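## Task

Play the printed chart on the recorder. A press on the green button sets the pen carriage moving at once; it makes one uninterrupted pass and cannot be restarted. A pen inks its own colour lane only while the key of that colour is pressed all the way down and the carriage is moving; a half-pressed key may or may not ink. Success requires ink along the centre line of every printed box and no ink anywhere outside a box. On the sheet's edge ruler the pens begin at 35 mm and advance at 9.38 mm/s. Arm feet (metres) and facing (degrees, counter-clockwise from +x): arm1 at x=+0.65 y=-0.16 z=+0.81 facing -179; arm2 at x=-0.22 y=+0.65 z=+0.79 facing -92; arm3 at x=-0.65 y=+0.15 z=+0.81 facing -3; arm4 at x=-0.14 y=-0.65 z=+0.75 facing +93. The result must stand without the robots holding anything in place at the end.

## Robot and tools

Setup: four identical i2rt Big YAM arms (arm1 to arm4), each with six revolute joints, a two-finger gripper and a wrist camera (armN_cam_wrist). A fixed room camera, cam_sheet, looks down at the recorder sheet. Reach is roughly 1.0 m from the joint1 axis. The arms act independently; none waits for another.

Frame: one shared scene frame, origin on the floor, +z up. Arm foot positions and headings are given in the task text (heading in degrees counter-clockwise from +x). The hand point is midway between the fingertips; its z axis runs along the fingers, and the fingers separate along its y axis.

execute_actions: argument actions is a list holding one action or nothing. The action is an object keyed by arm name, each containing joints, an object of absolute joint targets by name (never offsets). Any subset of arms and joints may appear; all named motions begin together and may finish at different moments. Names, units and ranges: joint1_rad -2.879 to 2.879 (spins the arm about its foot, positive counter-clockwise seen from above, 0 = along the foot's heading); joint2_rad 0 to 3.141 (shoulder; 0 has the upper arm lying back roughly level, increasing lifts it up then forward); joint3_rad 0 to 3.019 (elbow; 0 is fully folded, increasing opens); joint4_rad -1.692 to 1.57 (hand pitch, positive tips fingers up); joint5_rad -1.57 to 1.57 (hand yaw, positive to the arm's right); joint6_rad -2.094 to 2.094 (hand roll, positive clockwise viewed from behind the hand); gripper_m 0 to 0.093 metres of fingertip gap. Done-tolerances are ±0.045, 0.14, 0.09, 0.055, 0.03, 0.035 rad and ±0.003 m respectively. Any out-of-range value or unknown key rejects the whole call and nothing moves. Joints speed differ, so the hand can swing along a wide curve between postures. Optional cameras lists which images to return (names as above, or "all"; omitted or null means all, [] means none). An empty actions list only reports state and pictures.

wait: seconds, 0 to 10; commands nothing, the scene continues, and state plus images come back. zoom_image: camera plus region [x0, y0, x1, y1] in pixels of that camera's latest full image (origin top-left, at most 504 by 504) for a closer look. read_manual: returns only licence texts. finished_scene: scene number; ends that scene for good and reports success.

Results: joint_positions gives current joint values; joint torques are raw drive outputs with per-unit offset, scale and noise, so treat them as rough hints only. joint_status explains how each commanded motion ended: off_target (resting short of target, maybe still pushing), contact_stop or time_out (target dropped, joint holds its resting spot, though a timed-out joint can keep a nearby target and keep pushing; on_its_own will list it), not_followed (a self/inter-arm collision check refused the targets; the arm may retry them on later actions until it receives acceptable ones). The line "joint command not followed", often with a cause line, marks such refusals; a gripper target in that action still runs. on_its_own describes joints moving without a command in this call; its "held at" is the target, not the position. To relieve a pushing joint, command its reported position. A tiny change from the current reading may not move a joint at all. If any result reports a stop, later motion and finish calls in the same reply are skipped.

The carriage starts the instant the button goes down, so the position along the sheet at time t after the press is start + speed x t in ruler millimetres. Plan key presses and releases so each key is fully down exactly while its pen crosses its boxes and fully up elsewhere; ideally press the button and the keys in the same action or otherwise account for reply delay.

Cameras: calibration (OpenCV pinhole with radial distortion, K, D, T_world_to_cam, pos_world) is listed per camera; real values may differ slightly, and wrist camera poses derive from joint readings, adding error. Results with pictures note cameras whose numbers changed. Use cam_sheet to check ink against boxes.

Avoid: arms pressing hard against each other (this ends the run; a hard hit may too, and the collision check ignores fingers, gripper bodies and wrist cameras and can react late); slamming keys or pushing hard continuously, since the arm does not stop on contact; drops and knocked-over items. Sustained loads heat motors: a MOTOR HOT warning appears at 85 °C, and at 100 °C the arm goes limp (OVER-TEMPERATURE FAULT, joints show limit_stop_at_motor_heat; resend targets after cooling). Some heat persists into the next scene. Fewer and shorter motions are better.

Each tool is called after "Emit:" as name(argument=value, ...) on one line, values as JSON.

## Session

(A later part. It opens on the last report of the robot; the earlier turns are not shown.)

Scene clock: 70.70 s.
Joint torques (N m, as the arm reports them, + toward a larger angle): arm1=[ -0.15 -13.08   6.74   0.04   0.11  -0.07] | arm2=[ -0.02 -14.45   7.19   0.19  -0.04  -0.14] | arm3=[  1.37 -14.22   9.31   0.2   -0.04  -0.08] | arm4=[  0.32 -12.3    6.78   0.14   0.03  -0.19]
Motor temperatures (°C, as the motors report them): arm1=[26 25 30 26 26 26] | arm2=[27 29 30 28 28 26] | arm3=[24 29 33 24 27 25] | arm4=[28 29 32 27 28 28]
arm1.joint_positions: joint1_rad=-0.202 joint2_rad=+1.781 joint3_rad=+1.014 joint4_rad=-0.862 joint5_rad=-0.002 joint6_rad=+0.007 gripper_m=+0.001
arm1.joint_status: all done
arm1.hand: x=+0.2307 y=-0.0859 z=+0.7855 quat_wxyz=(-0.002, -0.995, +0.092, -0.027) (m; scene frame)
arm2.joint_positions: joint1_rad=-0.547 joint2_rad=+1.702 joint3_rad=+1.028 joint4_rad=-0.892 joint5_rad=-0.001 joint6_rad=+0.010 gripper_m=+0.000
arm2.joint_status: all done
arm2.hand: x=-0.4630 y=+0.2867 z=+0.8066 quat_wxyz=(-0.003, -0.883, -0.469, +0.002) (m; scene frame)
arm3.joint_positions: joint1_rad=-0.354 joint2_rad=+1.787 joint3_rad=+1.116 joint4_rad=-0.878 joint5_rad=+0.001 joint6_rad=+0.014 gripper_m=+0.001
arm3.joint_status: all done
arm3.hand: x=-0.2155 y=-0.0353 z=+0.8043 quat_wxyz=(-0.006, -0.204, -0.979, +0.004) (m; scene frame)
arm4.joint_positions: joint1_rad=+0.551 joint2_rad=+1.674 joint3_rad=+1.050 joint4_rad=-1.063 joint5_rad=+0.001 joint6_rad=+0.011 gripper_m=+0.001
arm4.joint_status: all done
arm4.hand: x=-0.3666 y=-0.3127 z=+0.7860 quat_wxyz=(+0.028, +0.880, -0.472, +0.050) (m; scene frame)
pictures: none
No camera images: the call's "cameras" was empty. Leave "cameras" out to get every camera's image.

Emit:
execute_actions(actions=[{"arm1":{"joints":{"joint2_rad":1.92,"joint3_rad":0.99,"joint4_rad":-0.86}},"arm2":{"joints":{"joint2_rad":1.85,"joint3_rad":1.0,"joint4_rad":-0.92}},"arm3":{"joints":{"joint2_rad":1.94,"joint3_rad":1.085,"joint4_rad":-0.9}},"arm4":{"joints":{"joint2_rad":1.815,"joint3_rad":1.03,"joint4_rad":-1.05}}}], cameras=["arm1_cam_wrist","arm2_cam_wrist","arm3_cam_wrist","arm4_cam_wrist"])

Emit:
execute_actions(actions=[{"arm1":{"joints":{"joint2_rad":1.76}},"arm2":{"joints":{"joint2_rad":1.68}},"arm3":{"joints":{"joint2_rad":1.5}},"arm4":{"joints":{"joint2_rad":1.66}}}], cameras=[])

Scene clock: 78.50 s.
Joint torques (N m, as the arm reports them, + toward a larger angle): arm1=[-0.19 -6.14  4.47  0.63  0.12 -0.07] | arm2=[-0.03 -7.47  3.39  0.26 -0.03 -0.14] | arm3=[ 0.84 -6.35  4.64  0.08 -0.05 -0.07] | arm4=[ 0.09 -6.77  4.37  0.81  0.02 -0.19]
Motor temperatures (°C, as the motors report them): arm1=[26 26 30 26 26 26] | arm2=[27 29 30 28 28 26] | arm3=[24 29 32 24 27 25] | arm4=[28 29 32 27 28 28]
arm1.joint_positions: joint1_rad=-0.202 joint2_rad=+1.840 joint3_rad=+1.014 joint4_rad=-0.865 joint5_rad=-0.002 joint6_rad=+0.007 gripper_m=+0.001
arm1.joint_status: all done
arm1.hand: x=+0.2410 y=-0.0877 z=+0.7621 quat_wxyz=(-0.005, -0.994, +0.092, -0.058) (m; scene frame)
arm2.joint_positions: joint1_rad=-0.547 joint2_rad=+1.773 joint3_rad=+1.027 joint4_rad=-0.912 joint5_rad=-0.001 joint6_rad=+0.010 gripper_m=+0.000
arm2.joint_status: all done
arm2.hand: x=-0.4546 y=+0.2990 z=+0.7776 quat_wxyz=(+0.019, -0.883, -0.468, -0.038) (m; scene frame)
arm3.joint_positions: joint1_rad=-0.354 joint2_rad=+1.850 joint3_rad=+1.119 joint4_rad=-0.893 joint5_rad=+0.001 joint6_rad=+0.014 gripper_m=+0.001
arm3.joint_status: all done
arm3.hand: x=-0.2260 y=-0.0310 z=+0.7772 quat_wxyz=(+0.031, -0.204, -0.978, -0.003) (m; scene frame)
arm4.joint_positions: joint1_rad=+0.551 joint2_rad=+1.732 joint3_rad=+1.052 joint4_rad=-1.062 joint5_rad=+0.001 joint6_rad=+0.011 gripper_m=+0.001
arm4.joint_status: all done
arm4.hand: x=-0.3639 y=-0.3169 z=+0.7641 quat_wxyz=(+0.041, +0.878, -0.471, +0.074) (m; scene frame)
pictures: arm1_cam_wrist, arm2_cam_wrist, arm3_cam_wrist, arm4_cam_wrist
camera_calibration (this result's frames):
arm1_cam_wrist: T_world_to_cam=[[0.180946, 0.983475, 0.00589738, 0.0350872], [0.729718, -0.138273, 0.669621, -0.690763], [0.659371, -0.116862, -0.74268, 0.519083], [0, 0, 0, 1]] pos_world=[0.155445, -0.0693607, 0.847855]
arm2_cam_wrist: T_world_to_cam=[[-0.822771, 0.568311, 0.00836448, -0.550021], [0.437343, 0.623626, 0.647937, -0.482403], [0.363014, 0.536762, -0.761648, 0.718475], [0, 0, 0, 1]] pos_world=[-0.502382, 0.227772, 0.864393]
arm3_cam_wrist: T_world_to_cam=[[-0.413749, -0.910306, 0.0124093, -0.135803], [-0.698661, 0.326233, 0.636745, -0.640799], [-0.583682, 0.254783, -0.770974, 0.597873], [0, 0, 0, 1]] pos_world=[-0.154922, -0.0669003, 0.870656]
arm4_cam_wrist: T_world_to_cam=[[0.826527, 0.562889, -0.00300086, 0.481227], [0.388359, -0.566378, 0.726907, -0.590638], [0.407469, -0.601973, -0.686729, 0.603746], [0, 0, 0, 1]] pos_world=[-0.414375, -0.241963, 0.845393]
Images, in order (width x height): arm1_cam_wrist 896x504, arm2_cam_wrist 896x504, arm3_cam_wrist 896x504, arm4_cam_wrist 896x504.

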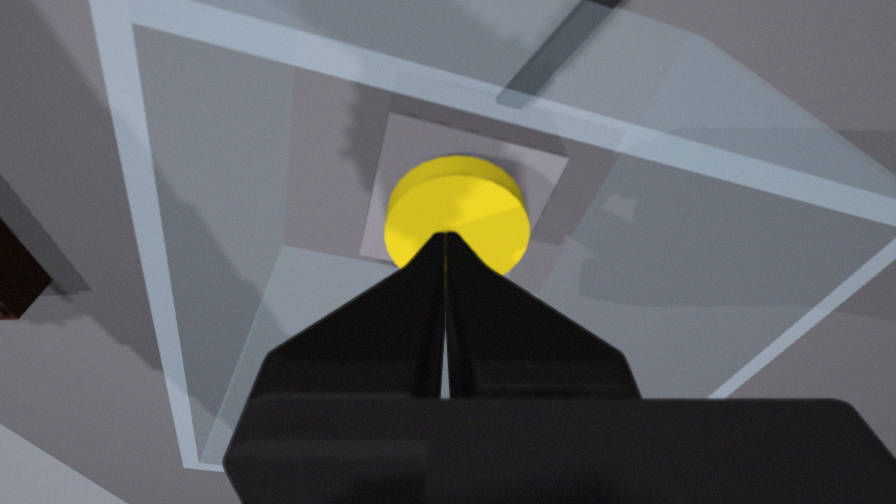

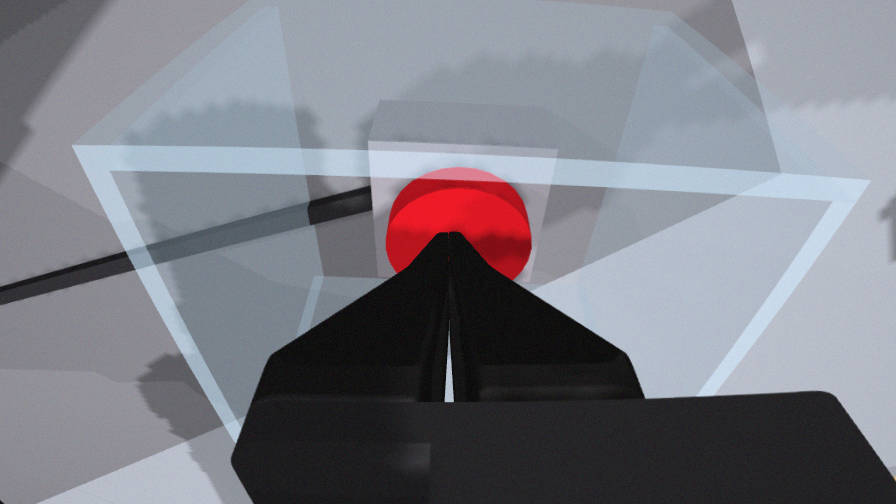

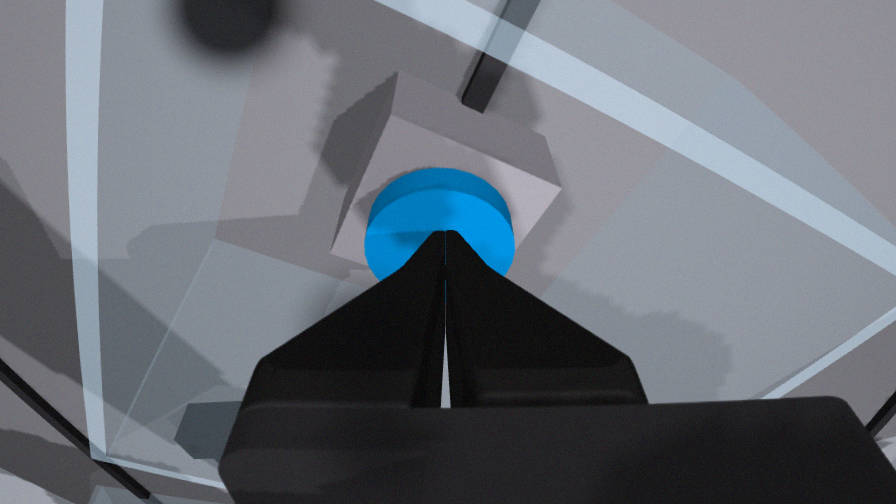

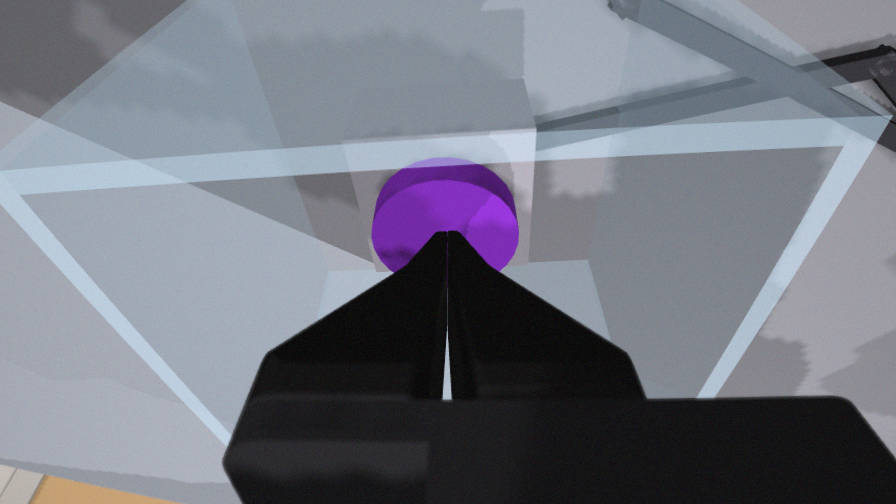

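Scene clock: 79.73 s.
Joint torques (N m, as the arm reports them, + toward a larger angle): arm1=[ -0.21 -12.65   6.17   0.68   0.11  -0.07] | arm2=[ -0.04 -14.05   5.77   0.38  -0.04  -0.15] | arm3=[ 1.64 -8.96 10.84  0.68 -0.04 -0.12] | arm4=[  0.41 -12.23   6.01   0.59   0.03  -0.2 ]
Motor temperatures (°C, as the motors report them): arm1=[26 26 30 26 26 26] | arm2=[27 29 30 28 28 26] | arm3=[24 29 32 24 27 25] | arm4=[28 29 32 27 28 28]
arm1.joint_positions: joint1_rad=-0.202 joint2_rad=+1.770 joint3_rad=+0.999 joint4_rad=-0.864 joint5_rad=-0.002 joint6_rad=+0.007 gripper_m=+0.001
arm1.joint_status: all done
arm1.hand: x=+0.2373 y=-0.0871 z=+0.7861 quat_wxyz=(-0.002, -0.995, +0.092, -0.030) (m; scene frame)
arm2.joint_positions: joint1_rad=-0.547 joint2_rad=+1.693 joint3_rad=+0.997 joint4_rad=-0.912 joint5_rad=-0.001 joint6_rad=+0.010 gripper_m=+0.000
arm2.joint_status: all done
arm2.hand: x=-0.4523 y=+0.3027 z=+0.8011 quat_wxyz=(+0.007, -0.883, -0.469, -0.017) (m; scene frame)
arm3.joint_positions: joint1_rad=-0.354 joint2_rad=+1.475 joint3_rad=+1.078 joint4_rad=-0.893 joint5_rad=+0.001 joint6_rad=+0.014 gripper_m=+0.001
arm3.joint_status: all done
arm3.hand: x=-0.2146 y=-0.0351 z=+0.9315 quat_wxyz=(-0.132, -0.202, -0.970, +0.028) (m; scene frame)
arm4.joint_positions: joint1_rad=+0.551 joint2_rad=+1.662 joint3_rad=+1.033 joint4_rad=-1.054 joint5_rad=+0.001 joint6_rad=+0.011 gripper_m=+0.001
arm4.joint_status: all done
arm4.hand: x=-0.3641 y=-0.3164 z=+0.7856 quat_wxyz=(+0.027, +0.880, -0.472, +0.048) (m; scene frame)
pictures: none
No camera images: the call's "cameras" was empty. Leave "cameras" out to get every camera's image.

Emit:
execute_actions(actions=[{"arm1":{"joints":{"joint3_rad":1.025}},"arm2":{"joints":{"joint3_rad":1.055}},"arm3":{"joints":{"joint2_rad":1.075,"joint3_rad":0.66,"joint4_rad":-1.14}},"arm4":{"joints":{"joint3_rad":1.06}}}], cameras=[])

Emit:
execute_actions(actions=[{"arm3":{"joints":{"joint1_rad":-1.334}}}], cameras=[])

Emit:
execute_actions(actions=[{"arm3":{"joints":{"joint2_rad":1.478,"joint3_rad":0.83,"joint4_rad":-0.9}}}], cameras=["arm3_cam_wrist","cam_sheet"])

Scene clock: 90.93 s.
Joint torques (N m, as the arm reports them, + toward a larger angle): arm1=[ -0.2  -12.65   9.03   0.66   0.11  -0.07] | arm2=[ -0.02 -14.37   8.85   0.39  -0.03  -0.15] | arm3=[ 1.06 -3.91  9.    0.1  -0.03 -0.12] | arm4=[  0.34 -12.36   8.14   0.56   0.02  -0.19]
Motor temperatures (°C, as the motors report them): arm1=[26 26 30 25 26 26] | arm2=[27 29 29 28 28 26] | arm3=[24 29 33 24 27 25] | arm4=[28 29 32 27 28 28]
arm1.joint_positions: joint1_rad=-0.202 joint2_rad=+1.770 joint3_rad=+0.999 joint4_rad=-0.864 joint5_rad=-0.002 joint6_rad=+0.007 gripper_m=+0.001
arm1.joint_status: all done
arm1.hand: x=+0.2373 y=-0.0871 z=+0.7861 quat_wxyz=(-0.002, -0.995, +0.092, -0.030) (m; scene frame)
arm2.joint_positions: joint1_rad=-0.547 joint2_rad=+1.693 joint3_rad=+1.010 joint4_rad=-0.912 joint5_rad=-0.001 joint6_rad=+0.010 gripper_m=+0.000
arm2.joint_status: all done
arm2.hand: x=-0.4557 y=+0.2975 z=+0.8047 quat_wxyz=(+0.004, -0.883, -0.469, -0.011) (m; scene frame)
arm3.joint_positions: joint1_rad=-0.354 joint2_rad=+1.078 joint3_rad=+0.666 joint4_rad=-1.131 joint5_rad=+0.001 joint6_rad=+0.014 gripper_m=+0.001
arm3.joint_status: all done
arm3.hand: x=-0.4125 y=+0.0479 z=+0.9011 quat_wxyz=(-0.008, -0.204, -0.979, +0.004) (m; scene frame)
arm4.joint_positions: joint1_rad=+0.551 joint2_rad=+1.662 joint3_rad=+1.033 joint4_rad=-1.054 joint5_rad=+0.001 joint6_rad=+0.011 gripper_m=+0.001
arm4.joint_status: all done
arm4.hand: x=-0.3641 y=-0.3164 z=+0.7856 quat_wxyz=(+0.027, +0.880, -0.472, +0.048) (m; scene frame)
pictures: none
No camera images: the call's "cameras" was empty. Leave "cameras" out to get every camera's image.

Scene clock: 92.40 s.
Joint torques (N m, as the arm reports them, + toward a larger angle): arm1=[ -0.2  -12.64   9.02   0.67   0.11  -0.07] | arm2=[  0.01 -14.4    8.89   0.38  -0.03  -0.14] | arm3=[ 0.24 -4.29  9.21  0.33 -0.01 -0.1 ] | arm4=[  0.37 -12.28   8.11   0.62   0.04  -0.2 ]
Motor temperatures (°C, as the motors report them): arm1=[26 26 30 25 26 26] | arm2=[27 29 29 28 28 26] | arm3=[24 29 33 24 27 25] | arm4=[28 29 32 27 28 28]
arm1.joint_positions: joint1_rad=-0.202 joint2_rad=+1.770 joint3_rad=+0.999 joint4_rad=-0.864 joint5_rad=-0.002 joint6_rad=+0.007 gripper_m=+0.001
arm1.joint_status: not commanded
arm1.hand: x=+0.2373 y=-0.0871 z=+0.7861 quat_wxyz=(-0.002, -0.995, +0.092, -0.030) (m; scene frame)
arm2.joint_positions: joint1_rad=-0.547 joint2_rad=+1.693 joint3_rad=+1.010 joint4_rad=-0.912 joint5_rad=-0.001 joint6_rad=+0.010 gripper_m=+0.000
arm2.joint_status: not commanded
arm2.hand: x=-0.4557 y=+0.2975 z=+0.8047 quat_wxyz=(+0.004, -0.883, -0.469, -0.011) (m; scene frame)
arm3.joint_positions: joint1_rad=-1.332 joint2_rad=+1.078 joint3_rad=+0.666 joint4_rad=-1.131 joint5_rad=+0.000 joint6_rad=+0.013 gripper_m=+0.001
arm3.joint_status: all done
arm3.hand: x=-0.6012 y=-0.1054 z=+0.9031 quat_wxyz=(-0.007, -0.640, -0.769, +0.012) (m; scene frame)
arm4.joint_positions: joint1_rad=+0.551 joint2_rad=+1.662 joint3_rad=+1.033 joint4_rad=-1.054 joint5_rad=+0.001 joint6_rad=+0.011 gripper_m=+0.001
arm4.joint_status: not commanded
arm4.hand: x=-0.3641 y=-0.3164 z=+0.7856 quat_wxyz=(+0.027, +0.880, -0.472, +0.048) (m; scene frame)
pictures: none
No camera images: the call's "cameras" was empty. Leave "cameras" out to get every camera's image.

Scene clock: 93.57 s.
Joint torques (N m, as the arm reports them, + toward a larger angle): arm1=[ -0.15 -12.67   9.02   0.66   0.11  -0.07] | arm2=[  0.   -14.39   8.89   0.39  -0.04  -0.14] | arm3=[-0.28 -7.19  9.72  0.91  0.01 -0.1 ] | arm4=[  0.25 -12.38   8.12   0.59   0.04  -0.19]
Motor temperatures (°C, as the motors report them): arm1=[26 26 30 25 26 26] | arm2=[27 29 30 28 28 26] | arm3=[24 29 33 24 27 25] | arm4=[28 29 32 27 28 28]
arm1.joint_positions: joint1_rad=-0.202 joint2_rad=+1.770 joint3_rad=+0.999 joint4_rad=-0.864 joint5_rad=-0.002 joint6_rad=+0.007 gripper_m=+0.001
arm1.joint_status: not commanded
arm1.hand: x=+0.2373 y=-0.0871 z=+0.7861 quat_wxyz=(-0.002, -0.995, +0.092, -0.030) (m; scene frame)
arm2.joint_positions: joint1_rad=-0.547 joint2_rad=+1.693 joint3_rad=+1.010 joint4_rad=-0.912 joint5_rad=-0.001 joint6_rad=+0.010 gripper_m=+0.000
arm2.joint_status: not commanded
arm2.hand: x=-0.4557 y=+0.2975 z=+0.8047 quat_wxyz=(+0.004, -0.883, -0.469, -0.011) (m; scene frame)
arm3.joint_positions: joint1_rad=-1.332 joint2_rad=+1.469 joint3_rad=+0.811 joint4_rad=-0.911 joint5_rad=+0.000 joint6_rad=+0.013 gripper_m=+0.001
arm3.joint_status: all done
arm3.hand: x=-0.5835 y=-0.1982 z=+0.8403 quat_wxyz=(+0.003, -0.640, -0.769, +0.004) (m; scene frame)
arm4.joint_positions: joint1_rad=+0.551 joint2_rad=+1.662 joint3_rad=+1.033 joint4_rad=-1.054 joint5_rad=+0.001 joint6_rad=+0.011 gripper_m=+0.001
arm4.joint_status: not commanded
arm4.hand: x=-0.3641 y=-0.3164 z=+0.7856 quat_wxyz=(+0.027, +0.880, -0.472, +0.048) (m; scene frame)
pictures: arm3_cam_wrist, cam_sheet
camera_calibration (this result's frames):
arm3_cam_wrist: T_world_to_cam=[[-0.985943, -0.166362, 0.0155126, -0.6257], [-0.125799, 0.800223, 0.58636, -0.405628], [-0.109962, 0.576166, -0.809902, 0.853306], [0, 0, 0, 1]] pos_world=[-0.574101, -0.271146, 0.938644]
Images, in order (width x height): arm3_cam_wrist 896x504, cam_sheet 896x504.

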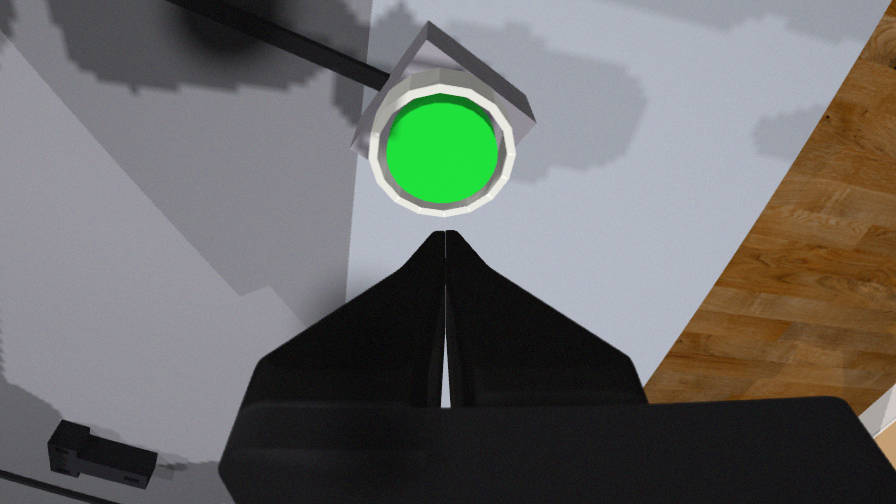

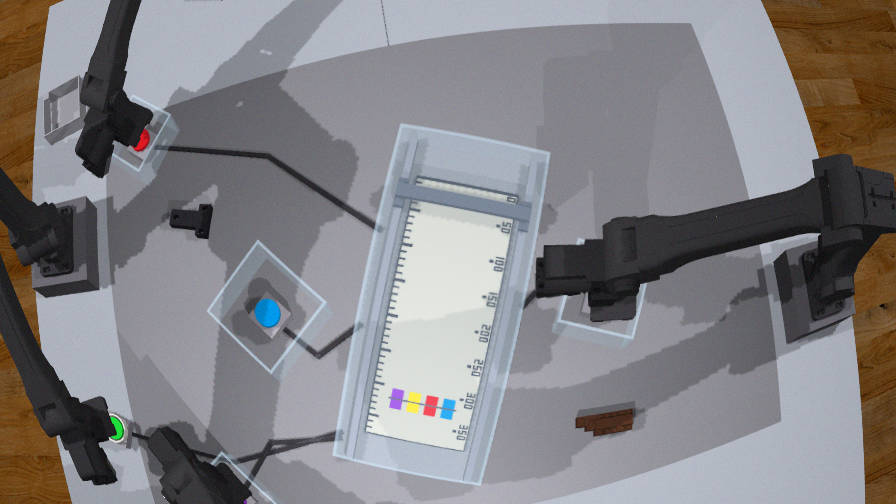

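Emit:
zoom_image(camera="cam_sheet", region=[360, 360, 490, 450])

Emit:
execute_actions(actions=[{"arm3":{"joints":{"joint2_rad":1.61,"joint4_rad":-0.84}}}], cameras=["arm3_cam_wrist"])

Region (360, 360, 490, 450) of cam_sheet's 896x504 image, scaled by 3.877, with more detail than that image has; it fills the top 349 rows of this view, and the rest is white.

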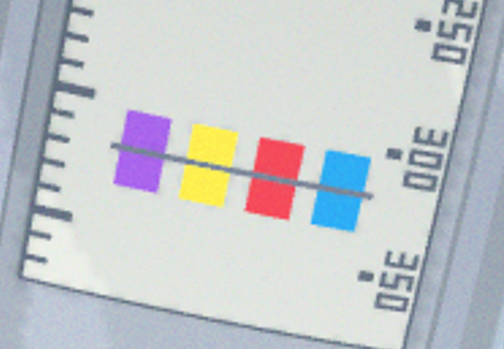

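Scene clock: 97.13 s.
Joint torques (N m, as the arm reports them, + toward a larger angle): arm1=[ -0.17 -12.7    9.02   0.67   0.11  -0.07] | arm2=[ -0.03 -14.4    8.89   0.39  -0.03  -0.14] | arm3=[-0.52 -9.19  8.76  0.79 -0.01 -0.13] | arm4=[  0.28 -12.38   8.17   0.58   0.03  -0.18]
Motor temperatures (°C, as the motors report them): arm1=[26 26 31 25 26 26] | arm2=[27 29 30 28 28 26] | arm3=[24 29 33 24 27 25] | arm4=[28 29 33 27 28 28]
arm1.joint_positions: joint1_rad=-0.202 joint2_rad=+1.770 joint3_rad=+0.999 joint4_rad=-0.864 joint5_rad=-0.002 joint6_rad=+0.007 gripper_m=+0.001
arm1.joint_status: not commanded
arm1.hand: x=+0.2373 y=-0.0871 z=+0.7861 quat_wxyz=(-0.002, -0.995, +0.092, -0.030) (m; scene frame)
arm2.joint_positions: joint1_rad=-0.547 joint2_rad=+1.693 joint3_rad=+1.010 joint4_rad=-0.912 joint5_rad=-0.001 joint6_rad=+0.010 gripper_m=+0.000
arm2.joint_status: not commanded
arm2.hand: x=-0.4557 y=+0.2975 z=+0.8047 quat_wxyz=(+0.004, -0.883, -0.469, -0.011) (m; scene frame)
arm3.joint_positions: joint1_rad=-1.332 joint2_rad=+1.602 joint3_rad=+0.811 joint4_rad=-0.851 joint5_rad=+0.000 joint6_rad=+0.013 gripper_m=+0.001
arm3.joint_status: all done
arm3.hand: x=-0.5842 y=-0.1971 z=+0.7958 quat_wxyz=(+0.032, -0.639, -0.768, -0.019) (m; scene frame)
arm4.joint_positions: joint1_rad=+0.551 joint2_rad=+1.662 joint3_rad=+1.033 joint4_rad=-1.054 joint5_rad=+0.001 joint6_rad=+0.011 gripper_m=+0.001
arm4.joint_status: not commanded
arm4.hand: x=-0.3641 y=-0.3164 z=+0.7856 quat_wxyz=(+0.027, +0.880, -0.472, +0.048) (m; scene frame)
pictures: arm3_cam_wrist
camera_calibration (this result's frames):
arm3_cam_wrist: T_world_to_cam=[[-0.985832, -0.166812, 0.0175686, -0.62716], [-0.116415, 0.755854, 0.644308, -0.429853], [-0.120757, 0.633134, -0.764565, 0.785377], [0, 0, 0, 1]] pos_world=[-0.573476, -0.276961, 0.888447]
Images, in order (width x height): arm3_cam_wrist 896x504.

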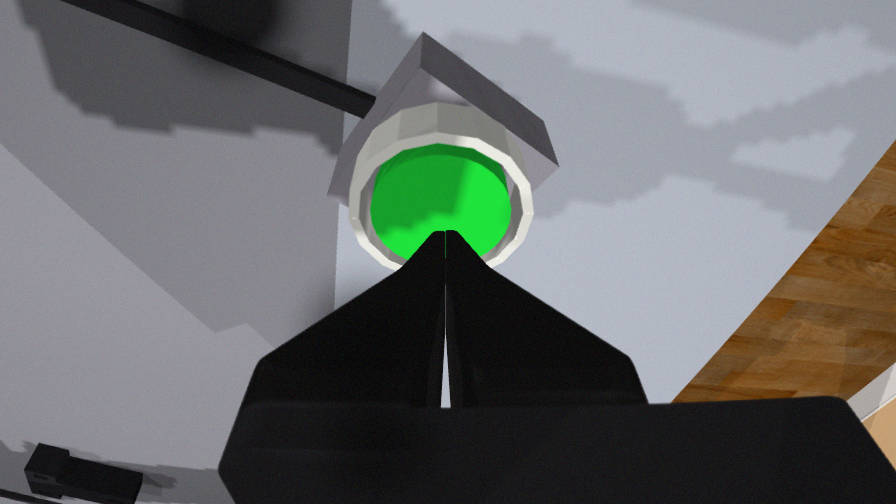

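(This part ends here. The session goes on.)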